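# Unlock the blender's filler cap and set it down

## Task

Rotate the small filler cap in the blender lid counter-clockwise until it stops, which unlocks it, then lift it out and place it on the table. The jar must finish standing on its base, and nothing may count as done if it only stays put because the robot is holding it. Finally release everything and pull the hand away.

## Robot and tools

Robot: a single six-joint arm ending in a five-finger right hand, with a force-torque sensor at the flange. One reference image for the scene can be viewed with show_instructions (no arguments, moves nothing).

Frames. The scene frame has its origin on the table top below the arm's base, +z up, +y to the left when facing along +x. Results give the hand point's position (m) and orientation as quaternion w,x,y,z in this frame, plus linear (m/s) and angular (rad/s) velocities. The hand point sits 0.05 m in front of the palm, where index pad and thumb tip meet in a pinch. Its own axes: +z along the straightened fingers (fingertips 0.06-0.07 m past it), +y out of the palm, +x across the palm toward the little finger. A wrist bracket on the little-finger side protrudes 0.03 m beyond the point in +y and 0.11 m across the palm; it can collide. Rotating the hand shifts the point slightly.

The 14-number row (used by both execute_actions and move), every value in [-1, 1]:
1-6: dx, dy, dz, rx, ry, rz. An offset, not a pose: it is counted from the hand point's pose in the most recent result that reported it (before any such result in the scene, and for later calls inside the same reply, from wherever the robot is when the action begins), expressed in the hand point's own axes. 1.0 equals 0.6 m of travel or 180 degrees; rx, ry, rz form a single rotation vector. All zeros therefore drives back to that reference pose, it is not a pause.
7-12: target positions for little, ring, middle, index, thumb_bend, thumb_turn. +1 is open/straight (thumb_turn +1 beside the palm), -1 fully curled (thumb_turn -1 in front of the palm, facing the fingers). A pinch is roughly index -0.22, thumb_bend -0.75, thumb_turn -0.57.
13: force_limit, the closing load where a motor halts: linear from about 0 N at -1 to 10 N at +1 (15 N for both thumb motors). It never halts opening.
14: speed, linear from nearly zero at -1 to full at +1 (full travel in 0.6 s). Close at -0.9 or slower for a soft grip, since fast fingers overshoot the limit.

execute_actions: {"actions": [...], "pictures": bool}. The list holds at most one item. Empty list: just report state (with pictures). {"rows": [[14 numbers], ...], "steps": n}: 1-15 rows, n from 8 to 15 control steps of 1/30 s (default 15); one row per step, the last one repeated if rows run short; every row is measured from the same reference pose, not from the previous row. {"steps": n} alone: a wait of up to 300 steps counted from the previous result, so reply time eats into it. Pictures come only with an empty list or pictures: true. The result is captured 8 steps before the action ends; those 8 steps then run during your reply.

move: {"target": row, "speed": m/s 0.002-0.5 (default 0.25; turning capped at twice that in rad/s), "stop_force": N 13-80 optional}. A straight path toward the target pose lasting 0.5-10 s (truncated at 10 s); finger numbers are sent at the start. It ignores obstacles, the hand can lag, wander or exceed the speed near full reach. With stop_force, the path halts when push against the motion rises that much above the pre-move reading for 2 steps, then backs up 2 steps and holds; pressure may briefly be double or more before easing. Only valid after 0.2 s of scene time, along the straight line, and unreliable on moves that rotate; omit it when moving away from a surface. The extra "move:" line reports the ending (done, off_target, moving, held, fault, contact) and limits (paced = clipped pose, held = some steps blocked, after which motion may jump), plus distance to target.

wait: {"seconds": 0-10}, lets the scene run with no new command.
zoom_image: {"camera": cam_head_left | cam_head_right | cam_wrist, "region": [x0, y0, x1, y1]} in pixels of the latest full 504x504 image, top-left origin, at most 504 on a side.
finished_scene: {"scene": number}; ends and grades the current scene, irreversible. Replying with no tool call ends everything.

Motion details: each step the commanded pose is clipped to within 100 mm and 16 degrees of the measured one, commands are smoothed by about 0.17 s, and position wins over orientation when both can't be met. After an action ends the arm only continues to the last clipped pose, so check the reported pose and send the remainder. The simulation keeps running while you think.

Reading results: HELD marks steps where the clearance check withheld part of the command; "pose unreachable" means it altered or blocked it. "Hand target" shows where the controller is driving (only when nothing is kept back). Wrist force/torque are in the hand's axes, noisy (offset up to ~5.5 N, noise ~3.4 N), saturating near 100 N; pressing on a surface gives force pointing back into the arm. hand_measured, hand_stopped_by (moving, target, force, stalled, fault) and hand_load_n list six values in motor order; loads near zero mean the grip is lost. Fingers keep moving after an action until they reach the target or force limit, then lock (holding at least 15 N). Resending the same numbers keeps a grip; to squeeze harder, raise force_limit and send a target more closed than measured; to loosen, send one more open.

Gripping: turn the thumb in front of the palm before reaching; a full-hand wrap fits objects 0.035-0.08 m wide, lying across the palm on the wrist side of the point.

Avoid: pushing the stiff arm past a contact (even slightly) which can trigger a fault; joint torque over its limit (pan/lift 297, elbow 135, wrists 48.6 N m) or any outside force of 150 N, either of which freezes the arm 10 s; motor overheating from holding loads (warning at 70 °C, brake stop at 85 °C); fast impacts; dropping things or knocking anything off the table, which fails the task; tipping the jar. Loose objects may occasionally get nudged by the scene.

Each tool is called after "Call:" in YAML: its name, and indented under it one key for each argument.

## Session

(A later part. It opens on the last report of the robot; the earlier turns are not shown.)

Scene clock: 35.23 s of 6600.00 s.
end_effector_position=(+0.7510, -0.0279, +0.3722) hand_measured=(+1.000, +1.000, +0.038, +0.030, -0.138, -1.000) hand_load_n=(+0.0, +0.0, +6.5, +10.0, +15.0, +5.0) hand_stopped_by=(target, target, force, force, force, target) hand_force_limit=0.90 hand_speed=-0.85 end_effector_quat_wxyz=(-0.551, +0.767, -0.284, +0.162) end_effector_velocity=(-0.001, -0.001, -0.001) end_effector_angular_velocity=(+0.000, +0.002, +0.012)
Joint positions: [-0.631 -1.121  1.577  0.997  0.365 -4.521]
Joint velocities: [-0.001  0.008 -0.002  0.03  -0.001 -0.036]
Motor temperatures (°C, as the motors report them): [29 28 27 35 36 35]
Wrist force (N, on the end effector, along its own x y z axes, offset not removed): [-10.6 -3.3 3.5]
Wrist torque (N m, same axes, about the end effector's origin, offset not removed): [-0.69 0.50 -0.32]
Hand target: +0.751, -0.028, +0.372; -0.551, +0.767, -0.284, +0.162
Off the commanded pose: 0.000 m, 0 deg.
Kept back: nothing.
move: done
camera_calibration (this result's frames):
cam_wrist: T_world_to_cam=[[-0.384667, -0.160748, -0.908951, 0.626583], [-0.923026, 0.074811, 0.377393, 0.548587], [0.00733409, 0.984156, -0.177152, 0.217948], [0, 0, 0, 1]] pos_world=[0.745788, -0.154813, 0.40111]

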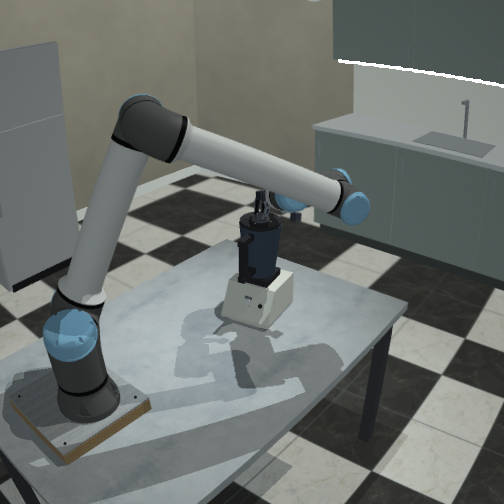

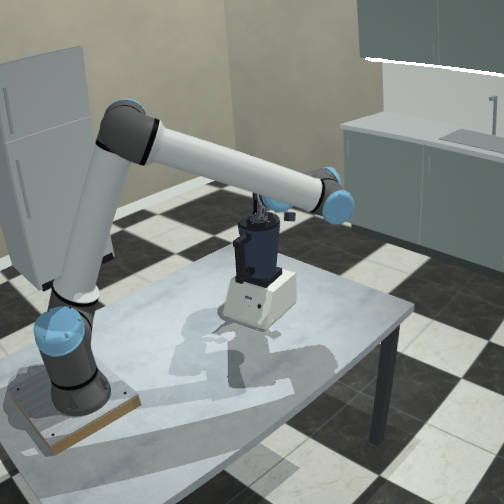

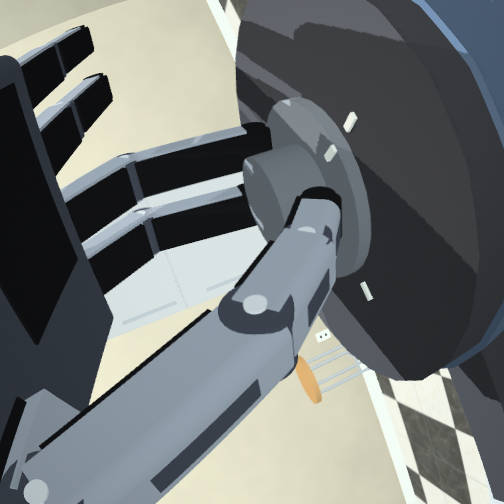

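Call:
move:
  target: [0.0015,0,-0.001,-0.002,-0.031,-0.011,1,1,-0.35,-0.35,-0.5,-1,0.9,-0.85]
  speed: 0.05

Call:
move:
  target: [-0.0015,-0.023,-0.0085,0,0,0,1,1,-0.35,-0.35,-0.5,-1,0.9,-0.85]
  speed: 0.02

Scene clock: 36.77 s of 6600.00 s.
end_effector_position=(+0.7513, -0.0289, +0.3723) hand_measured=(+1.000, +1.000, +0.038, +0.030, -0.138, -1.000) hand_load_n=(+0.0, +0.0, +6.0, +10.5, +15.0, +7.5) hand_stopped_by=(target, target, force, force, force, target) hand_force_limit=0.90 hand_speed=-0.85 end_effector_quat_wxyz=(-0.559, +0.781, -0.245, +0.134) end_effector_velocity=(+0.000, -0.001, +0.001) end_effector_angular_velocity=(-0.001, -0.002, +0.014)
Joint positions: [-0.627 -1.062  1.545  1.228  0.366 -4.795]
Joint velocities: [ 0.     0.007 -0.004  0.031  0.001 -0.037]
Motor temperatures (°C, as the motors report them): [29 28 27 35 36 35]
Wrist force (N, on the end effector, along its own x y z axes, offset not removed): [-7.1 -4.0 5.7]
Wrist torque (N m, same axes, about the end effector's origin, offset not removed): [-0.89 -0.01 0.20]
Hand target: +0.751, -0.029, +0.372; -0.559, +0.781, -0.244, +0.133
Off the commanded pose: 0.000 m, 0 deg.
Kept back: nothing.
move: done
camera_calibration (this result's frames):
cam_wrist: T_world_to_cam=[[-0.366539, -0.198803, -0.908915, 0.611987], [-0.925707, -0.0200991, 0.377707, 0.5481], [-0.0933575, 0.979833, -0.176666, 0.294293], [0, 0, 0, 1]] pos_world=[0.759171, -0.155678, 0.401215]

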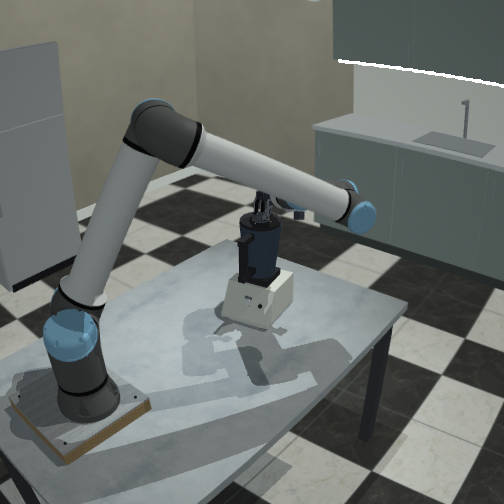

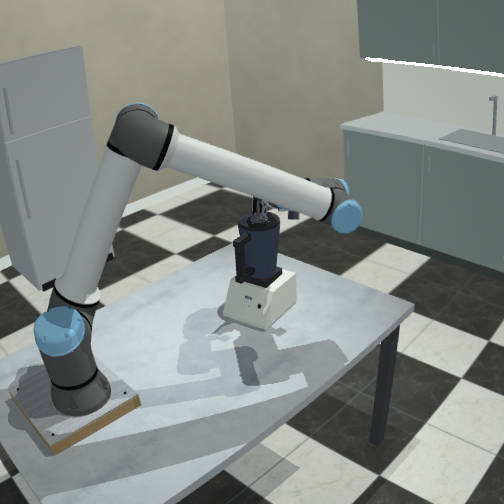

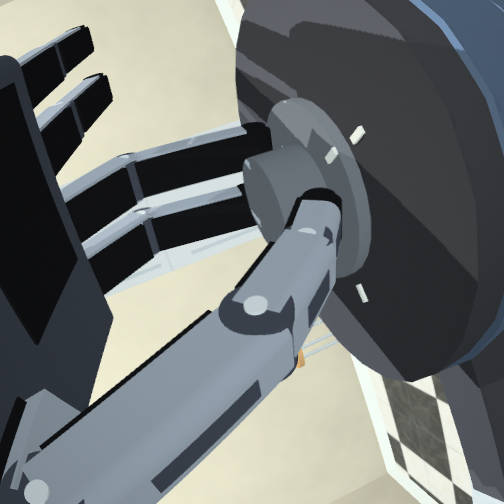

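Scene clock: 37.77 s of 6600.00 s.
end_effector_position=(+0.7513, -0.0290, +0.3869) hand_measured=(+1.000, +1.000, +0.038, +0.030, -0.138, -1.000) hand_load_n=(+0.0, +0.0, +7.5, +8.5, +15.5, +1.0) hand_stopped_by=(target, target, force, force, force, target) hand_force_limit=0.90 hand_speed=-0.85 end_effector_quat_wxyz=(-0.559, +0.781, -0.245, +0.134) end_effector_velocity=(+0.000, -0.001, +0.002) end_effector_angular_velocity=(-0.000, -0.000, -0.000)
Joint positions: [-0.627 -1.073  1.534  1.25   0.366 -4.795]
Joint velocities: [-0.001 -0.001 -0.002  0.003 -0.    -0.001]
Motor temperatures (°C, as the motors report them): [29 28 27 35 36 35]
Wrist force (N, on the end effector, along its own x y z axes, offset not removed): [2.7 0.3 6.9]
Wrist torque (N m, same axes, about the end effector's origin, offset not removed): [-0.52 -1.23 0.61]
Hand target: +0.751, -0.029, +0.387; -0.559, +0.781, -0.245, +0.134
Off the commanded pose: 0.000 m, 0 deg.
Kept back: nothing.
move: done
camera_calibration (this result's frames):
cam_wrist: T_world_to_cam=[[-0.36655, -0.198776, -0.908916, 0.625198], [-0.925705, -0.020087, 0.377713, 0.542547], [-0.0933378, 0.979839, -0.176645, 0.296939], [0, 0, 0, 1]] pos_world=[0.75912, -0.15578, 0.415778]

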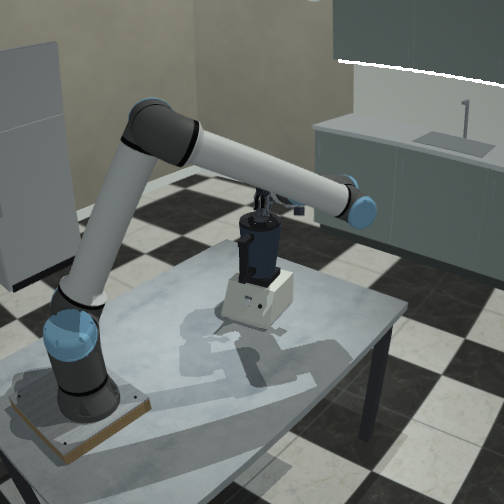

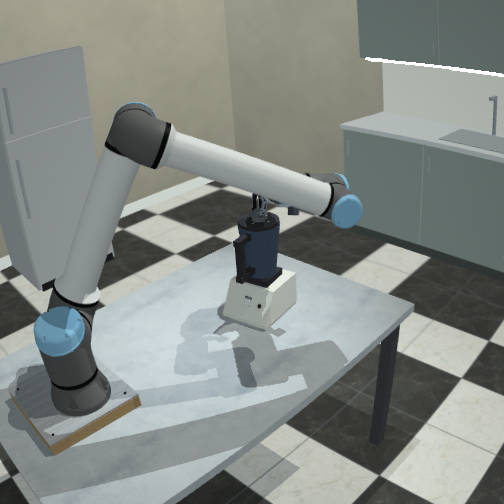

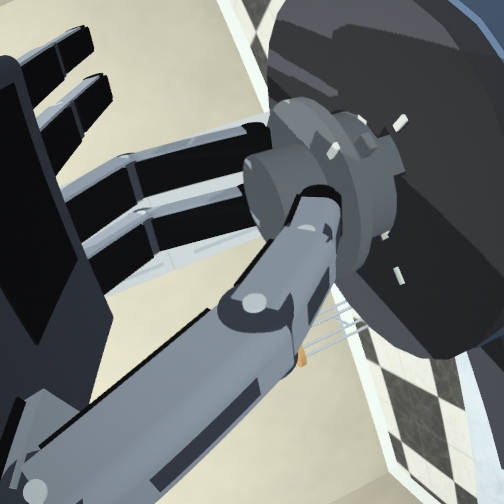

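Call:
move:
  target: [-0.005,-0.078,-0.028,0,0,0,1,1,-0.35,-0.35,-0.5,-1,0.9,-0.85]
  speed: 0.05

Call:
move:
  target: [0,0,0,0.027,0.416,0.151,1,1,-0.35,-0.35,-0.5,-1,0.9,-0.85]
  speed: 0.2

Call:
move:
  target: [0.48,0,0,0,0,0,1,1,-0.35,-0.35,-0.5,-1,0.9,-0.85]
  speed: 0.3

Scene clock: 42.10 s of 6600.00 s.
end_effector_position=(+0.7514, -0.0290, +0.4366) hand_measured=(+1.000, +1.000, +0.038, +0.030, -0.138, -1.000) hand_load_n=(+0.0, +0.0, +8.0, +8.5, +14.0, +1.0) hand_stopped_by=(target, target, force, force, force, target) hand_force_limit=0.90 hand_speed=-0.85 end_effector_quat_wxyz=(-0.559, +0.781, -0.245, +0.134) end_effector_velocity=(+0.000, +0.000, +0.002) end_effector_angular_velocity=(-0.000, -0.000, +0.001)
Joint positions: [-0.625 -1.106  1.489  1.325  0.366 -4.791]
Joint velocities: [ 0.001 -0.001 -0.002  0.003 -0.    -0.001]
Motor temperatures (°C, as the motors report them): [29 28 27 35 36 35]
Wrist force (N, on the end effector, along its own x y z axes, offset not removed): [-4.8 -5.0 6.2]
Wrist torque (N m, same axes, about the end effector's origin, offset not removed): [-1.19 -0.02 -0.09]
Hand target: +0.751, -0.029, +0.437; -0.559, +0.781, -0.245, +0.134
Off the commanded pose: 0.000 m, 0 deg.
Kept back: nothing.
move: done
camera_calibration (this result's frames):
cam_wrist: T_world_to_cam=[[-0.36665, -0.198692, -0.908895, 0.670466], [-0.92567, -0.0200546, 0.377801, 0.523819], [-0.0932936, 0.979857, -0.17657, 0.305649], [0, 0, 0, 1]] pos_world=[0.759225, -0.155771, 0.465452]

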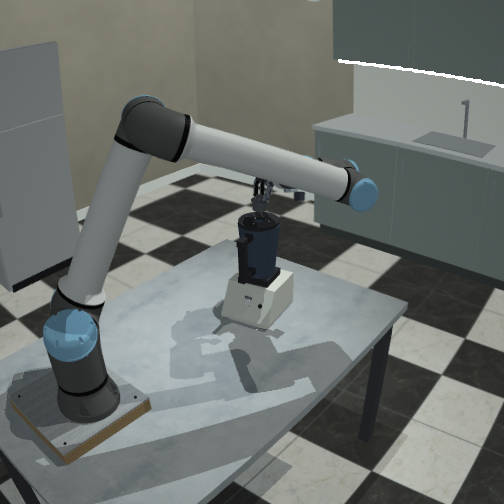

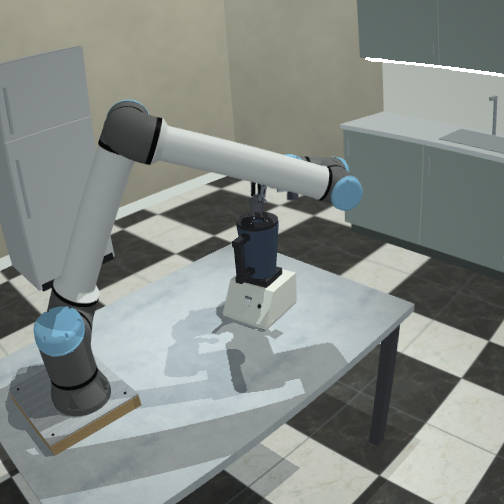

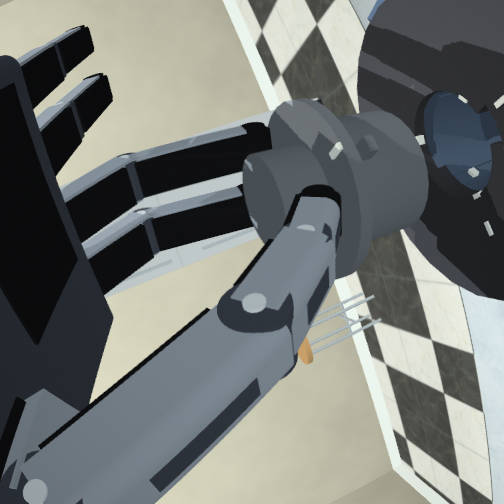

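Scene clock: 46.03 s of 6600.00 s.
end_effector_position=(+0.7514, -0.0291, +0.4364) hand_measured=(+1.000, +1.000, +0.038, +0.030, -0.138, -1.000) hand_load_n=(+0.0, +0.0, +8.0, +8.5, +14.0, +1.0) hand_stopped_by=(target, target, force, force, force, target) hand_force_limit=0.90 hand_speed=-0.85 end_effector_quat_wxyz=(+0.342, -0.442, +0.690, -0.460) end_effector_velocity=(-0.000, -0.001, -0.000) end_effector_angular_velocity=(-0.001, +0.001, -0.009)
Joint positions: [-0.318 -1.589  1.858  0.084  1.649 -3.062]
Joint velocities: [ 0.003  0.001 -0.001  0.001  0.012  0.003]
Motor temperatures (°C, as the motors report them): [29 28 27 35 36 35]
Wrist force (N, on the end effector, along its own x y z axes, offset not removed): [-0.7 -1.7 7.8]
Wrist torque (N m, same axes, about the end effector's origin, offset not removed): [-0.83 -0.86 0.14]
Hand target: +0.751, -0.029, +0.436; +0.342, -0.442, +0.690, -0.460
Off the commanded pose: 0.000 m, 0 deg.
Kept back: nothing.
move: done
camera_calibration (this result's frames):
cam_wrist: T_world_to_cam=[[-0.263907, 0.326614, -0.907566, 0.6078], [-0.18207, 0.90714, 0.379404, -0.00861819], [0.947208, 0.265368, -0.179934, -0.495395], [0, 0, 0, 1]] pos_world=[0.628076, -0.059236, 0.46575]

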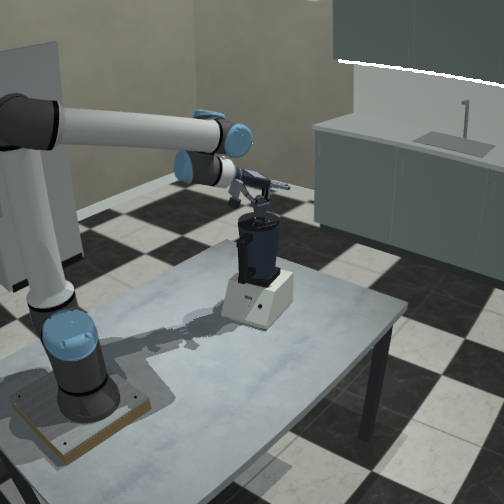

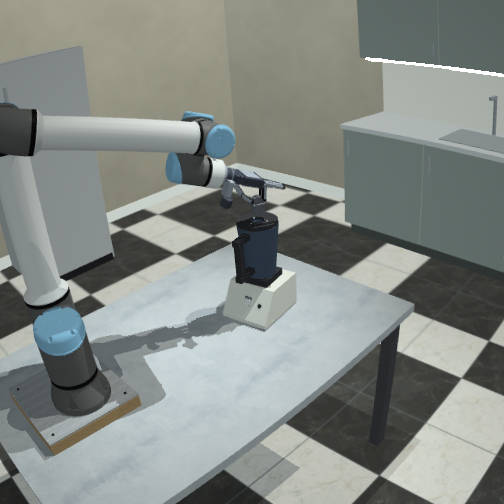

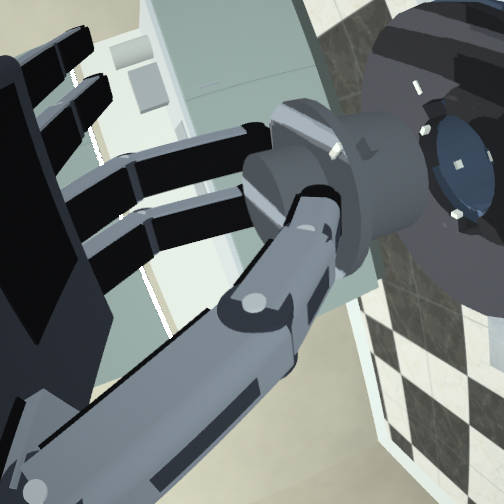

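Scene clock: 47.60 s of 6600.00 s.
end_effector_position=(+0.6439, -0.2953, +0.4181) hand_measured=(+1.000, +1.000, +0.038, +0.030, -0.138, -1.000) hand_load_n=(+0.0, +0.0, +8.0, +8.5, +14.0, +1.0) hand_stopped_by=(target, target, force, force, force, target) hand_force_limit=0.90 hand_speed=-0.85 end_effector_quat_wxyz=(+0.342, -0.442, +0.690, -0.460) end_effector_velocity=(-0.000, +0.000, -0.001) end_effector_angular_velocity=(+0.002, +0.001, +0.002)
Joint positions: [-0.92  -1.653  1.947  0.107  1.086 -3.285]
Joint velocities: [-0.002  0.001  0.001  0.001 -0.004 -0.001]
Motor temperatures (°C, as the motors report them): [29 28 27 35 36 35]
Wrist force (N, on the end effector, along its own x y z axes, offset not removed): [-1.5 -6.3 7.0]
Wrist torque (N m, same axes, about the end effector's origin, offset not removed): [-1.47 -0.46 0.08]
Hand target: +0.644, -0.295, +0.418; +0.342, -0.442, +0.690, -0.460
Off the commanded pose: 0.001 m, 0 deg.
Kept back: nothing.
move: done
camera_calibration (this result's frames):
cam_wrist: T_world_to_cam=[[-0.26384, 0.326926, -0.907473, 0.649779], [-0.182067, 0.907019, 0.379696, 0.220115], [0.947228, 0.2654, -0.179786, -0.326333], [0, 0, 0, 1]] pos_world=[0.520625, -0.325469, 0.44741]

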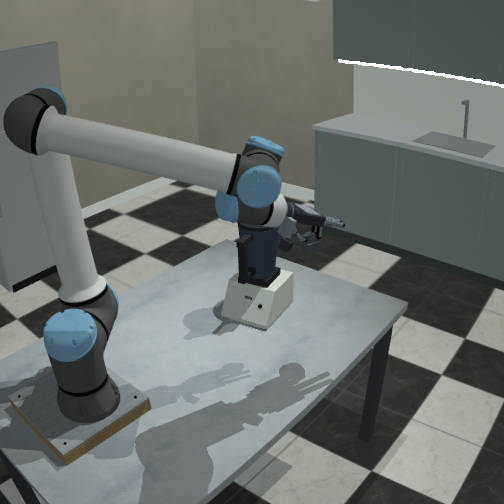

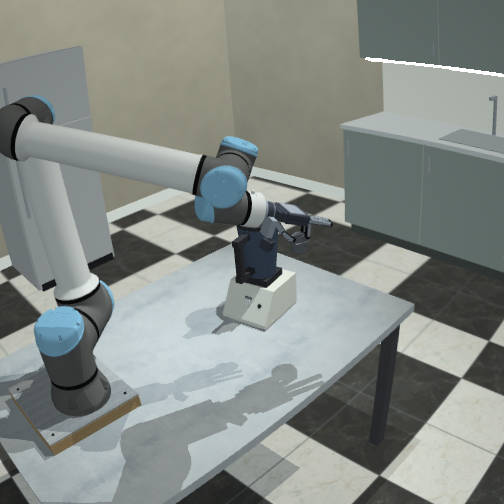

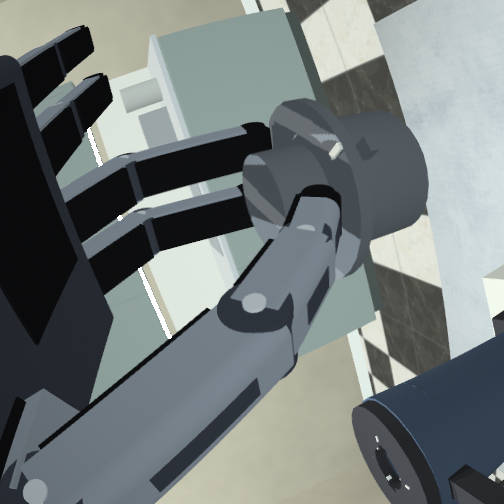

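Descend to z≈0.066 (0.352 m), then slowly.

Call:
move:
  target: [0.037,0.55,0.2,0,0,0,1,1,-0.35,-0.35,-0.5,-1,0.9,-0.85]
  speed: 0.3

Call:
move:
  target: [0.002,0.031,0.011,0,0,0,1,1,-0.35,-0.35,-0.5,-1,0.9,-0.85]
  speed: 0.006
  stop_force: 13

Scene clock: 49.67 s of 6600.00 s.
end_effector_position=(+0.6437, -0.2952, +0.0663) hand_measured=(+1.000, +1.000, +0.038, +0.030, -0.138, -1.000) hand_load_n=(+0.0, +0.0, +8.0, +8.5, +14.0, +1.0) hand_stopped_by=(target, target, force, force, force, target) hand_force_limit=0.90 hand_speed=-0.85 end_effector_quat_wxyz=(+0.342, -0.442, +0.690, -0.460) end_effector_velocity=(+0.001, +0.001, -0.002) end_effector_angular_velocity=(+0.000, -0.000, +0.002)
Joint positions: [-0.933 -1.243  2.262 -0.616  1.075 -3.29 ]
Joint velocities: [ 0.002  0.004  0.001 -0.005  0.     0.001]
Motor temperatures (°C, as the motors report them): [29 28 27 35 36 35]
Wrist force (N, on the end effector, along its own x y z axes, offset not removed): [-0.3 -4.0 3.8]
Wrist torque (N m, same axes, about the end effector's origin, offset not removed): [-0.83 -0.52 0.40]
Hand target: +0.644, -0.295, +0.066; +0.342, -0.442, +0.690, -0.460
Off the commanded pose: 0.001 m, 0 deg.
Kept back: nothing.
move: done
camera_calibration (this result's frames):
cam_wrist: T_world_to_cam=[[-0.263898, 0.326971, -0.90744, 0.330497], [-0.182006, 0.90701, 0.379746, 0.353553], [0.947223, 0.265374, -0.179848, -0.389427], [0, 0, 0, 1]] pos_world=[0.52044, -0.325395, 0.0956083]

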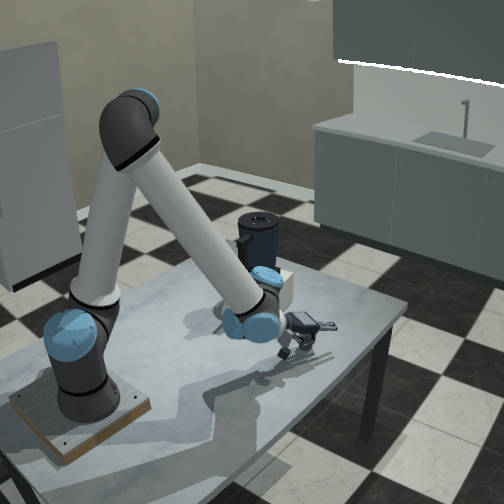

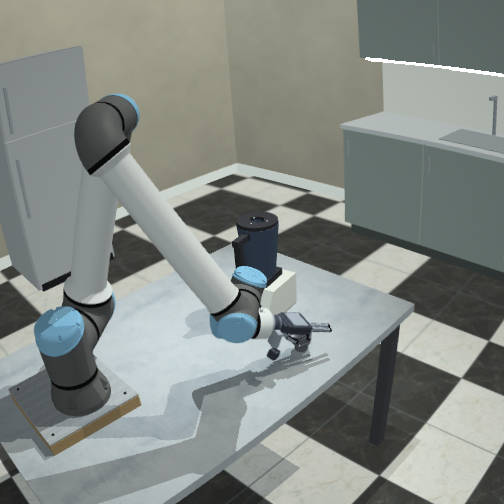

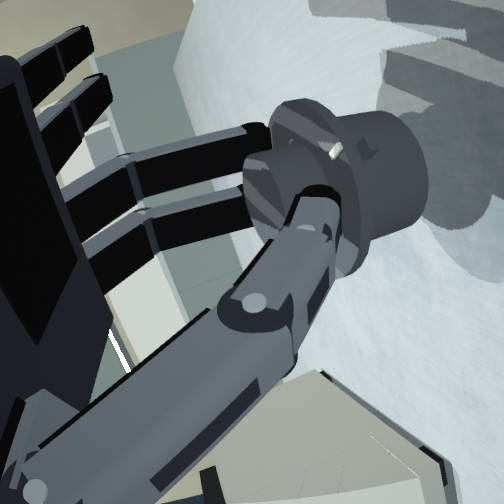

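Scene clock: 51.77 s of 6600.00 s.
end_effector_position=(+0.6436, -0.2951, +0.0558) hand_measured=(+1.000, +1.000, +0.038, +0.030, -0.138, -1.000) hand_load_n=(+0.0, +0.0, +8.0, +10.5, +11.0, +3.5) hand_stopped_by=(target, target, force, force, force, target) hand_force_limit=0.90 hand_speed=-0.85 end_effector_quat_wxyz=(+0.342, -0.442, +0.690, -0.460) end_effector_velocity=(-0.001, +0.001, +0.001) end_effector_angular_velocity=(+0.002, +0.001, -0.000)
Joint positions: [-0.933 -1.224  2.265 -0.638  1.074 -3.29 ]
Joint velocities: [ 0.    -0.003  0.001  0.004  0.     0.001]
Motor temperatures (°C, as the motors report them): [29 28 27 35 36 35]
Wrist force (N, on the end effector, along its own x y z axes, offset not removed): [-11.9 -8.1 0.3]
Wrist torque (N m, same axes, about the end effector's origin, offset not removed): [-0.22 0.74 -0.41]
Hand target: +0.644, -0.295, +0.056; +0.342, -0.442, +0.690, -0.460
Off the commanded pose: 0.009 m, 0 deg.
Kept back: nothing.
move: contact
camera_calibration (this result's frames):
cam_wrist: T_world_to_cam=[[-0.263952, 0.327028, -0.907404, 0.320948], [-0.182067, 0.906962, 0.37983, 0.357431], [0.947197, 0.265465, -0.179853, -0.391216], [0, 0, 0, 1]] pos_world=[0.520349, -0.325281, 0.0851047]

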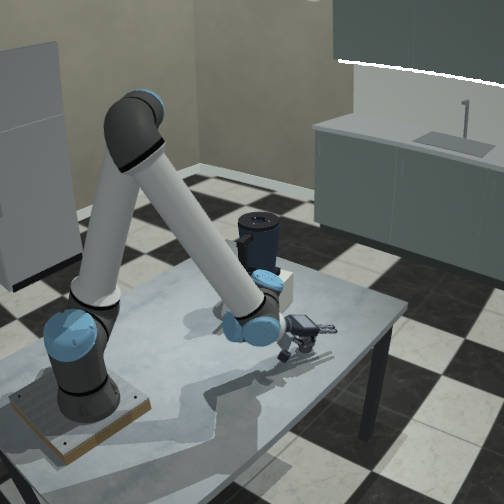

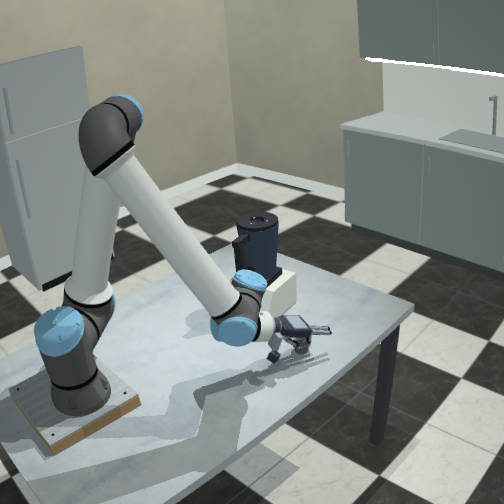

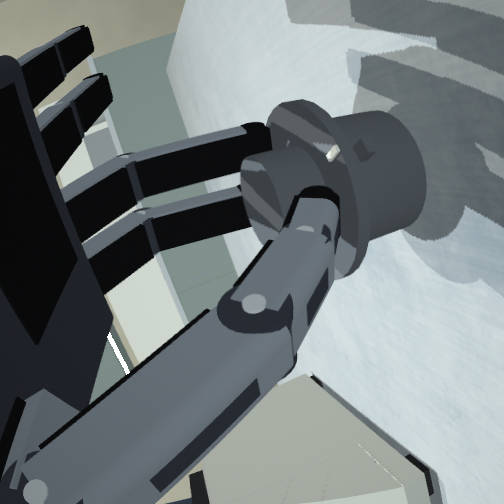

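Call:
execute_actions:
  actions: []

Call:
move:
  target: [0,-0.004,-0.002,0,0,0,1,1,0.35,0.35,-0.08,-1,0,-0.5]
  speed: 0.01

Call:
move:
  target: [-0.012,-0.19,-0.08,0,0,0,1,1,0.35,0.35,-0.08,-1,0,-0.5]
  speed: 0.1

Scene clock: 52.57 s of 6600.00 s.
end_effector_position=(+0.6437, -0.2952, +0.0561) hand_measured=(+1.000, +1.000, +0.038, +0.030, -0.138, -1.000) hand_load_n=(+0.0, +0.0, +7.0, +9.0, +13.0, +1.5) hand_stopped_by=(target, target, force, force, force, target) hand_force_limit=0.90 hand_speed=-0.85 end_effector_quat_wxyz=(+0.342, -0.442, +0.690, -0.460) end_effector_velocity=(+0.001, +0.001, +0.000) end_effector_angular_velocity=(-0.001, -0.000, +0.003)
Joint positions: [-0.933 -1.224  2.265 -0.638  1.074 -3.29 ]
Joint velocities: [ 0.003 -0.    -0.001  0.     0.    -0.001]
Motor temperatures (°C, as the motors report them): [29 28 27 35 36 35]
Wrist force (N, on the end effector, along its own x y z axes, offset not removed): [-1.5 0.0 -0.1]
Wrist torque (N m, same axes, about the end effector's origin, offset not removed): [0.00 -0.24 0.26]
Hand target: +0.644, -0.295, +0.056; +0.342, -0.442, +0.690, -0.460
Off the commanded pose: 0.010 m, 0 deg.
Kept back: nothing.
Steps of this call (steps 1 to 24: nothing new was sent). Readings (end_effector_position | what the end effector reports):
1: (+0.6436, -0.2951, +0.0558) | hand_measured=(+1.000, +1.000, +0.038, +0.030, -0.138, -1.000) hand_load_n=(+0.0, +0.0, +7.5, +10.5, +11.5, +3.0) hand_stopped_by=(target, target, force, force, force, target) hand_force_limit=0.90 hand_speed=-0.85
2: (+0.6436, -0.2951, +0.0559) | hand_measured=(+1.000, +1.000, +0.038, +0.030, -0.138, -1.000) hand_load_n=(+0.0, +0.0, +7.5, +10.5, +11.5, +3.0) hand_stopped_by=(target, target, force, force, force, target) hand_force_limit=0.90 hand_speed=-0.85
4: (+0.6436, -0.2951, +0.0559) | hand_measured=(+1.000, +1.000, +0.038, +0.030, -0.138, -1.000) hand_load_n=(+0.0, +0.0, +7.5, +10.0, +11.5, +3.0) hand_stopped_by=(target, target, force, force, force, target) hand_force_limit=0.90 hand_speed=-0.85
8: (+0.6436, -0.2951, +0.0560) | hand_measured=(+1.000, +1.000, +0.038, +0.030, -0.138, -1.000) hand_load_n=(+0.0, +0.0, +7.5, +10.0, +12.0, +2.5) hand_stopped_by=(target, target, force, force, force, target) hand_force_limit=0.90 hand_speed=-0.85
24: the state above
camera_calibration (this result's frames):
cam_wrist: T_world_to_cam=[[-0.263826, 0.326871, -0.907497, 0.32115], [-0.182111, 0.90703, 0.379646, 0.357475], [0.947223, 0.265426, -0.179771, -0.391235], [0, 0, 0, 1]] pos_world=[0.520414, -0.325372, 0.0853959]

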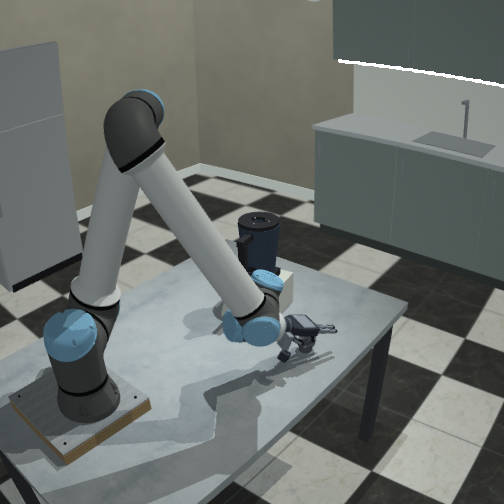

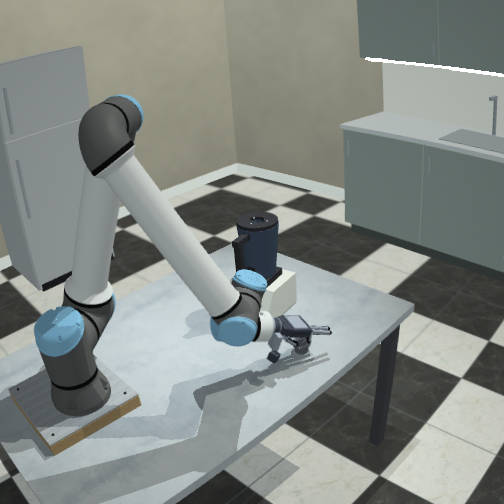

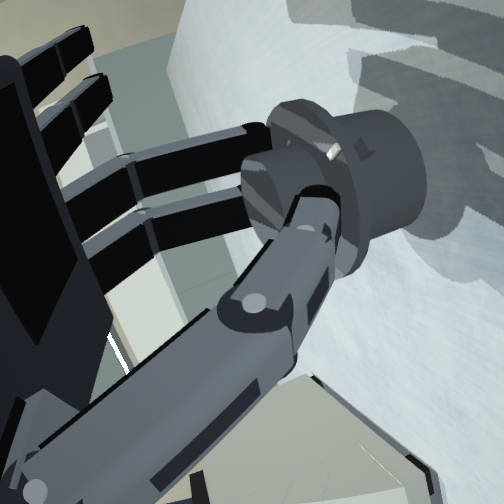

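Scene clock: 53.27 s of 6600.00 s.
end_effector_position=(+0.6434, -0.2953, +0.0587) hand_measured=(+1.000, +1.000, +0.350, +0.350, -0.080, -1.000) hand_load_n=(+0.0, +0.0, +0.0, +0.0, +0.0, +0.0) hand_stopped_by=(target, target, target, target, target, target) hand_force_limit=0.00 hand_speed=-0.50 end_effector_quat_wxyz=(+0.342, -0.442, +0.690, -0.460) end_effector_velocity=(+0.000, -0.000, +0.001) end_effector_angular_velocity=(-0.001, -0.000, +0.001)
Joint positions: [-0.934 -1.229  2.265 -0.632  1.074 -3.291]
Joint velocities: [-0.    -0.002 -0.001  0.002 -0.    -0.001]
Motor temperatures (°C, as the motors report them): [29 28 27 35 36 35]
Wrist force (N, on the end effector, along its own x y z axes, offset not removed): [2.0 0.3 -0.5]
Wrist torque (N m, same axes, about the end effector's origin, offset not removed): [0.57 -0.62 0.70]
Hand target: +0.643, -0.295, +0.059; +0.342, -0.442, +0.690, -0.460
Off the commanded pose: 0.000 m, 0 deg.
Kept back: nothing.
move: done
camera_calibration (this result's frames):
cam_wrist: T_world_to_cam=[[-0.263822, 0.32687, -0.907499, 0.323421], [-0.182112, 0.907031, 0.379644, 0.356468], [0.947224, 0.265426, -0.179768, -0.39044], [0, 0, 0, 1]] pos_world=[0.520077, -0.325411, 0.0879839]

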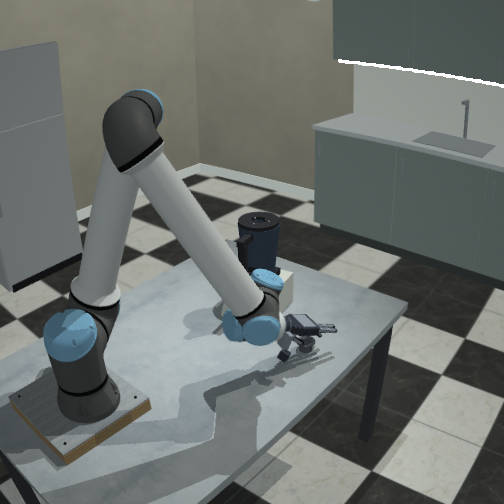

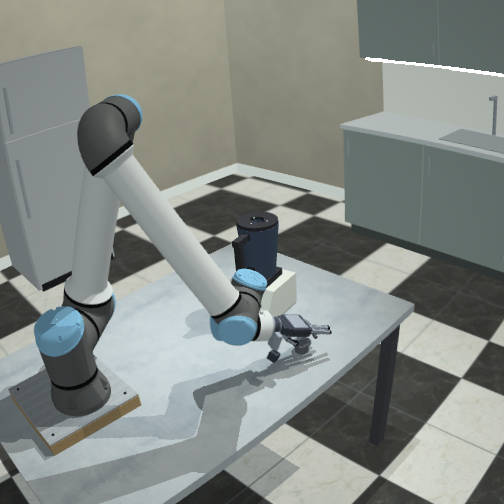

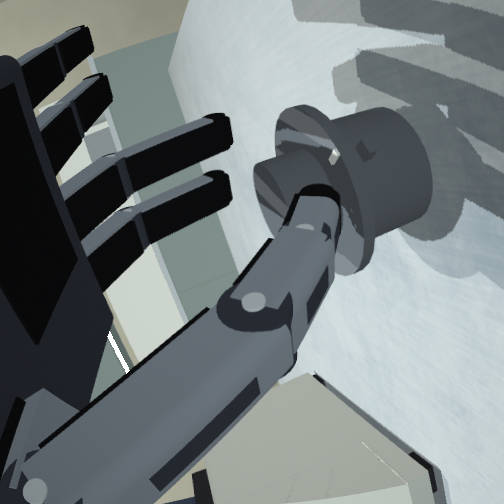

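Scene clock: 54.97 s of 6600.00 s.
end_effector_position=(+0.6375, -0.2935, +0.1824) hand_measured=(+1.000, +1.000, +0.350, +0.350, -0.080, -1.000) hand_load_n=(+0.0, +0.0, +0.0, +0.0, +0.0, +0.0) hand_stopped_by=(target, target, target, target, target, target) hand_force_limit=0.00 hand_speed=-0.50 end_effector_quat_wxyz=(+0.342, -0.442, +0.690, -0.460) end_effector_velocity=(+0.001, +0.001, +0.002) end_effector_angular_velocity=(-0.000, -0.000, +0.002)
Joint positions: [-0.937 -1.439  2.21  -0.367  1.07  -3.292]
Joint velocities: [ 0.002 -0.002 -0.001  0.003 -0.    -0.   ]
Motor temperatures (°C, as the motors report them): [29 28 27 35 36 35]
Wrist force (N, on the end effector, along its own x y z axes, offset not removed): [0.3 -2.0 3.9]
Wrist torque (N m, same axes, about the end effector's origin, offset not removed): [-0.13 -0.80 0.43]
Hand target: +0.637, -0.294, +0.183; +0.342, -0.442, +0.690, -0.460
Off the commanded pose: 0.000 m, 0 deg.
Kept back: nothing.
move: done
camera_calibration (this result's frames):
cam_wrist: T_world_to_cam=[[-0.26381, 0.326882, -0.907498, 0.433536], [-0.182111, 0.907028, 0.379652, 0.30688], [0.947227, 0.265421, -0.179754, -0.363096], [0, 0, 0, 1]] pos_world=[0.514192, -0.32369, 0.211658]

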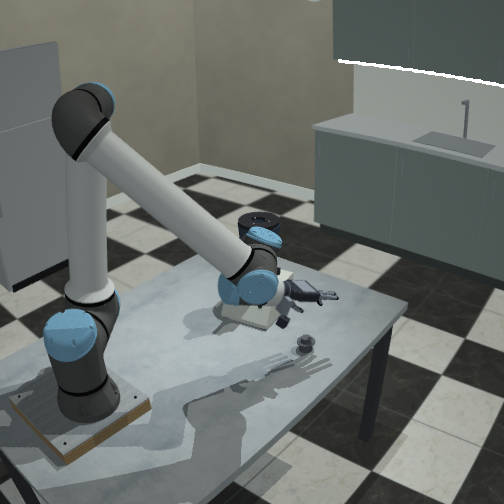

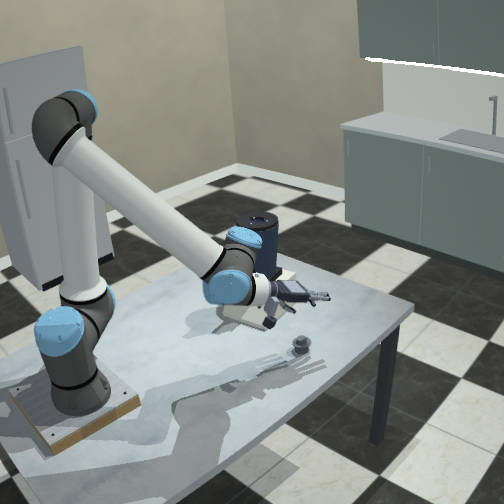

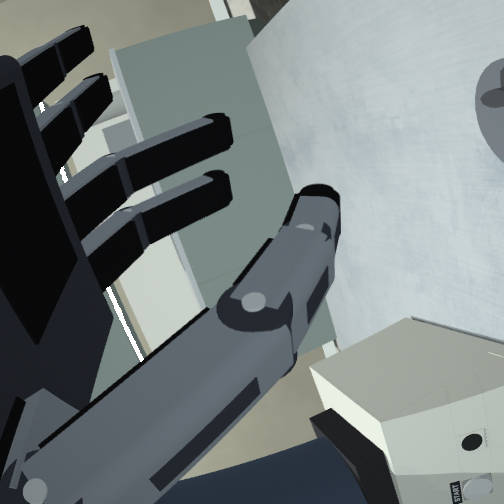

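Call:
finished_scene:
  scene: 2

The scene is finished: the task was done.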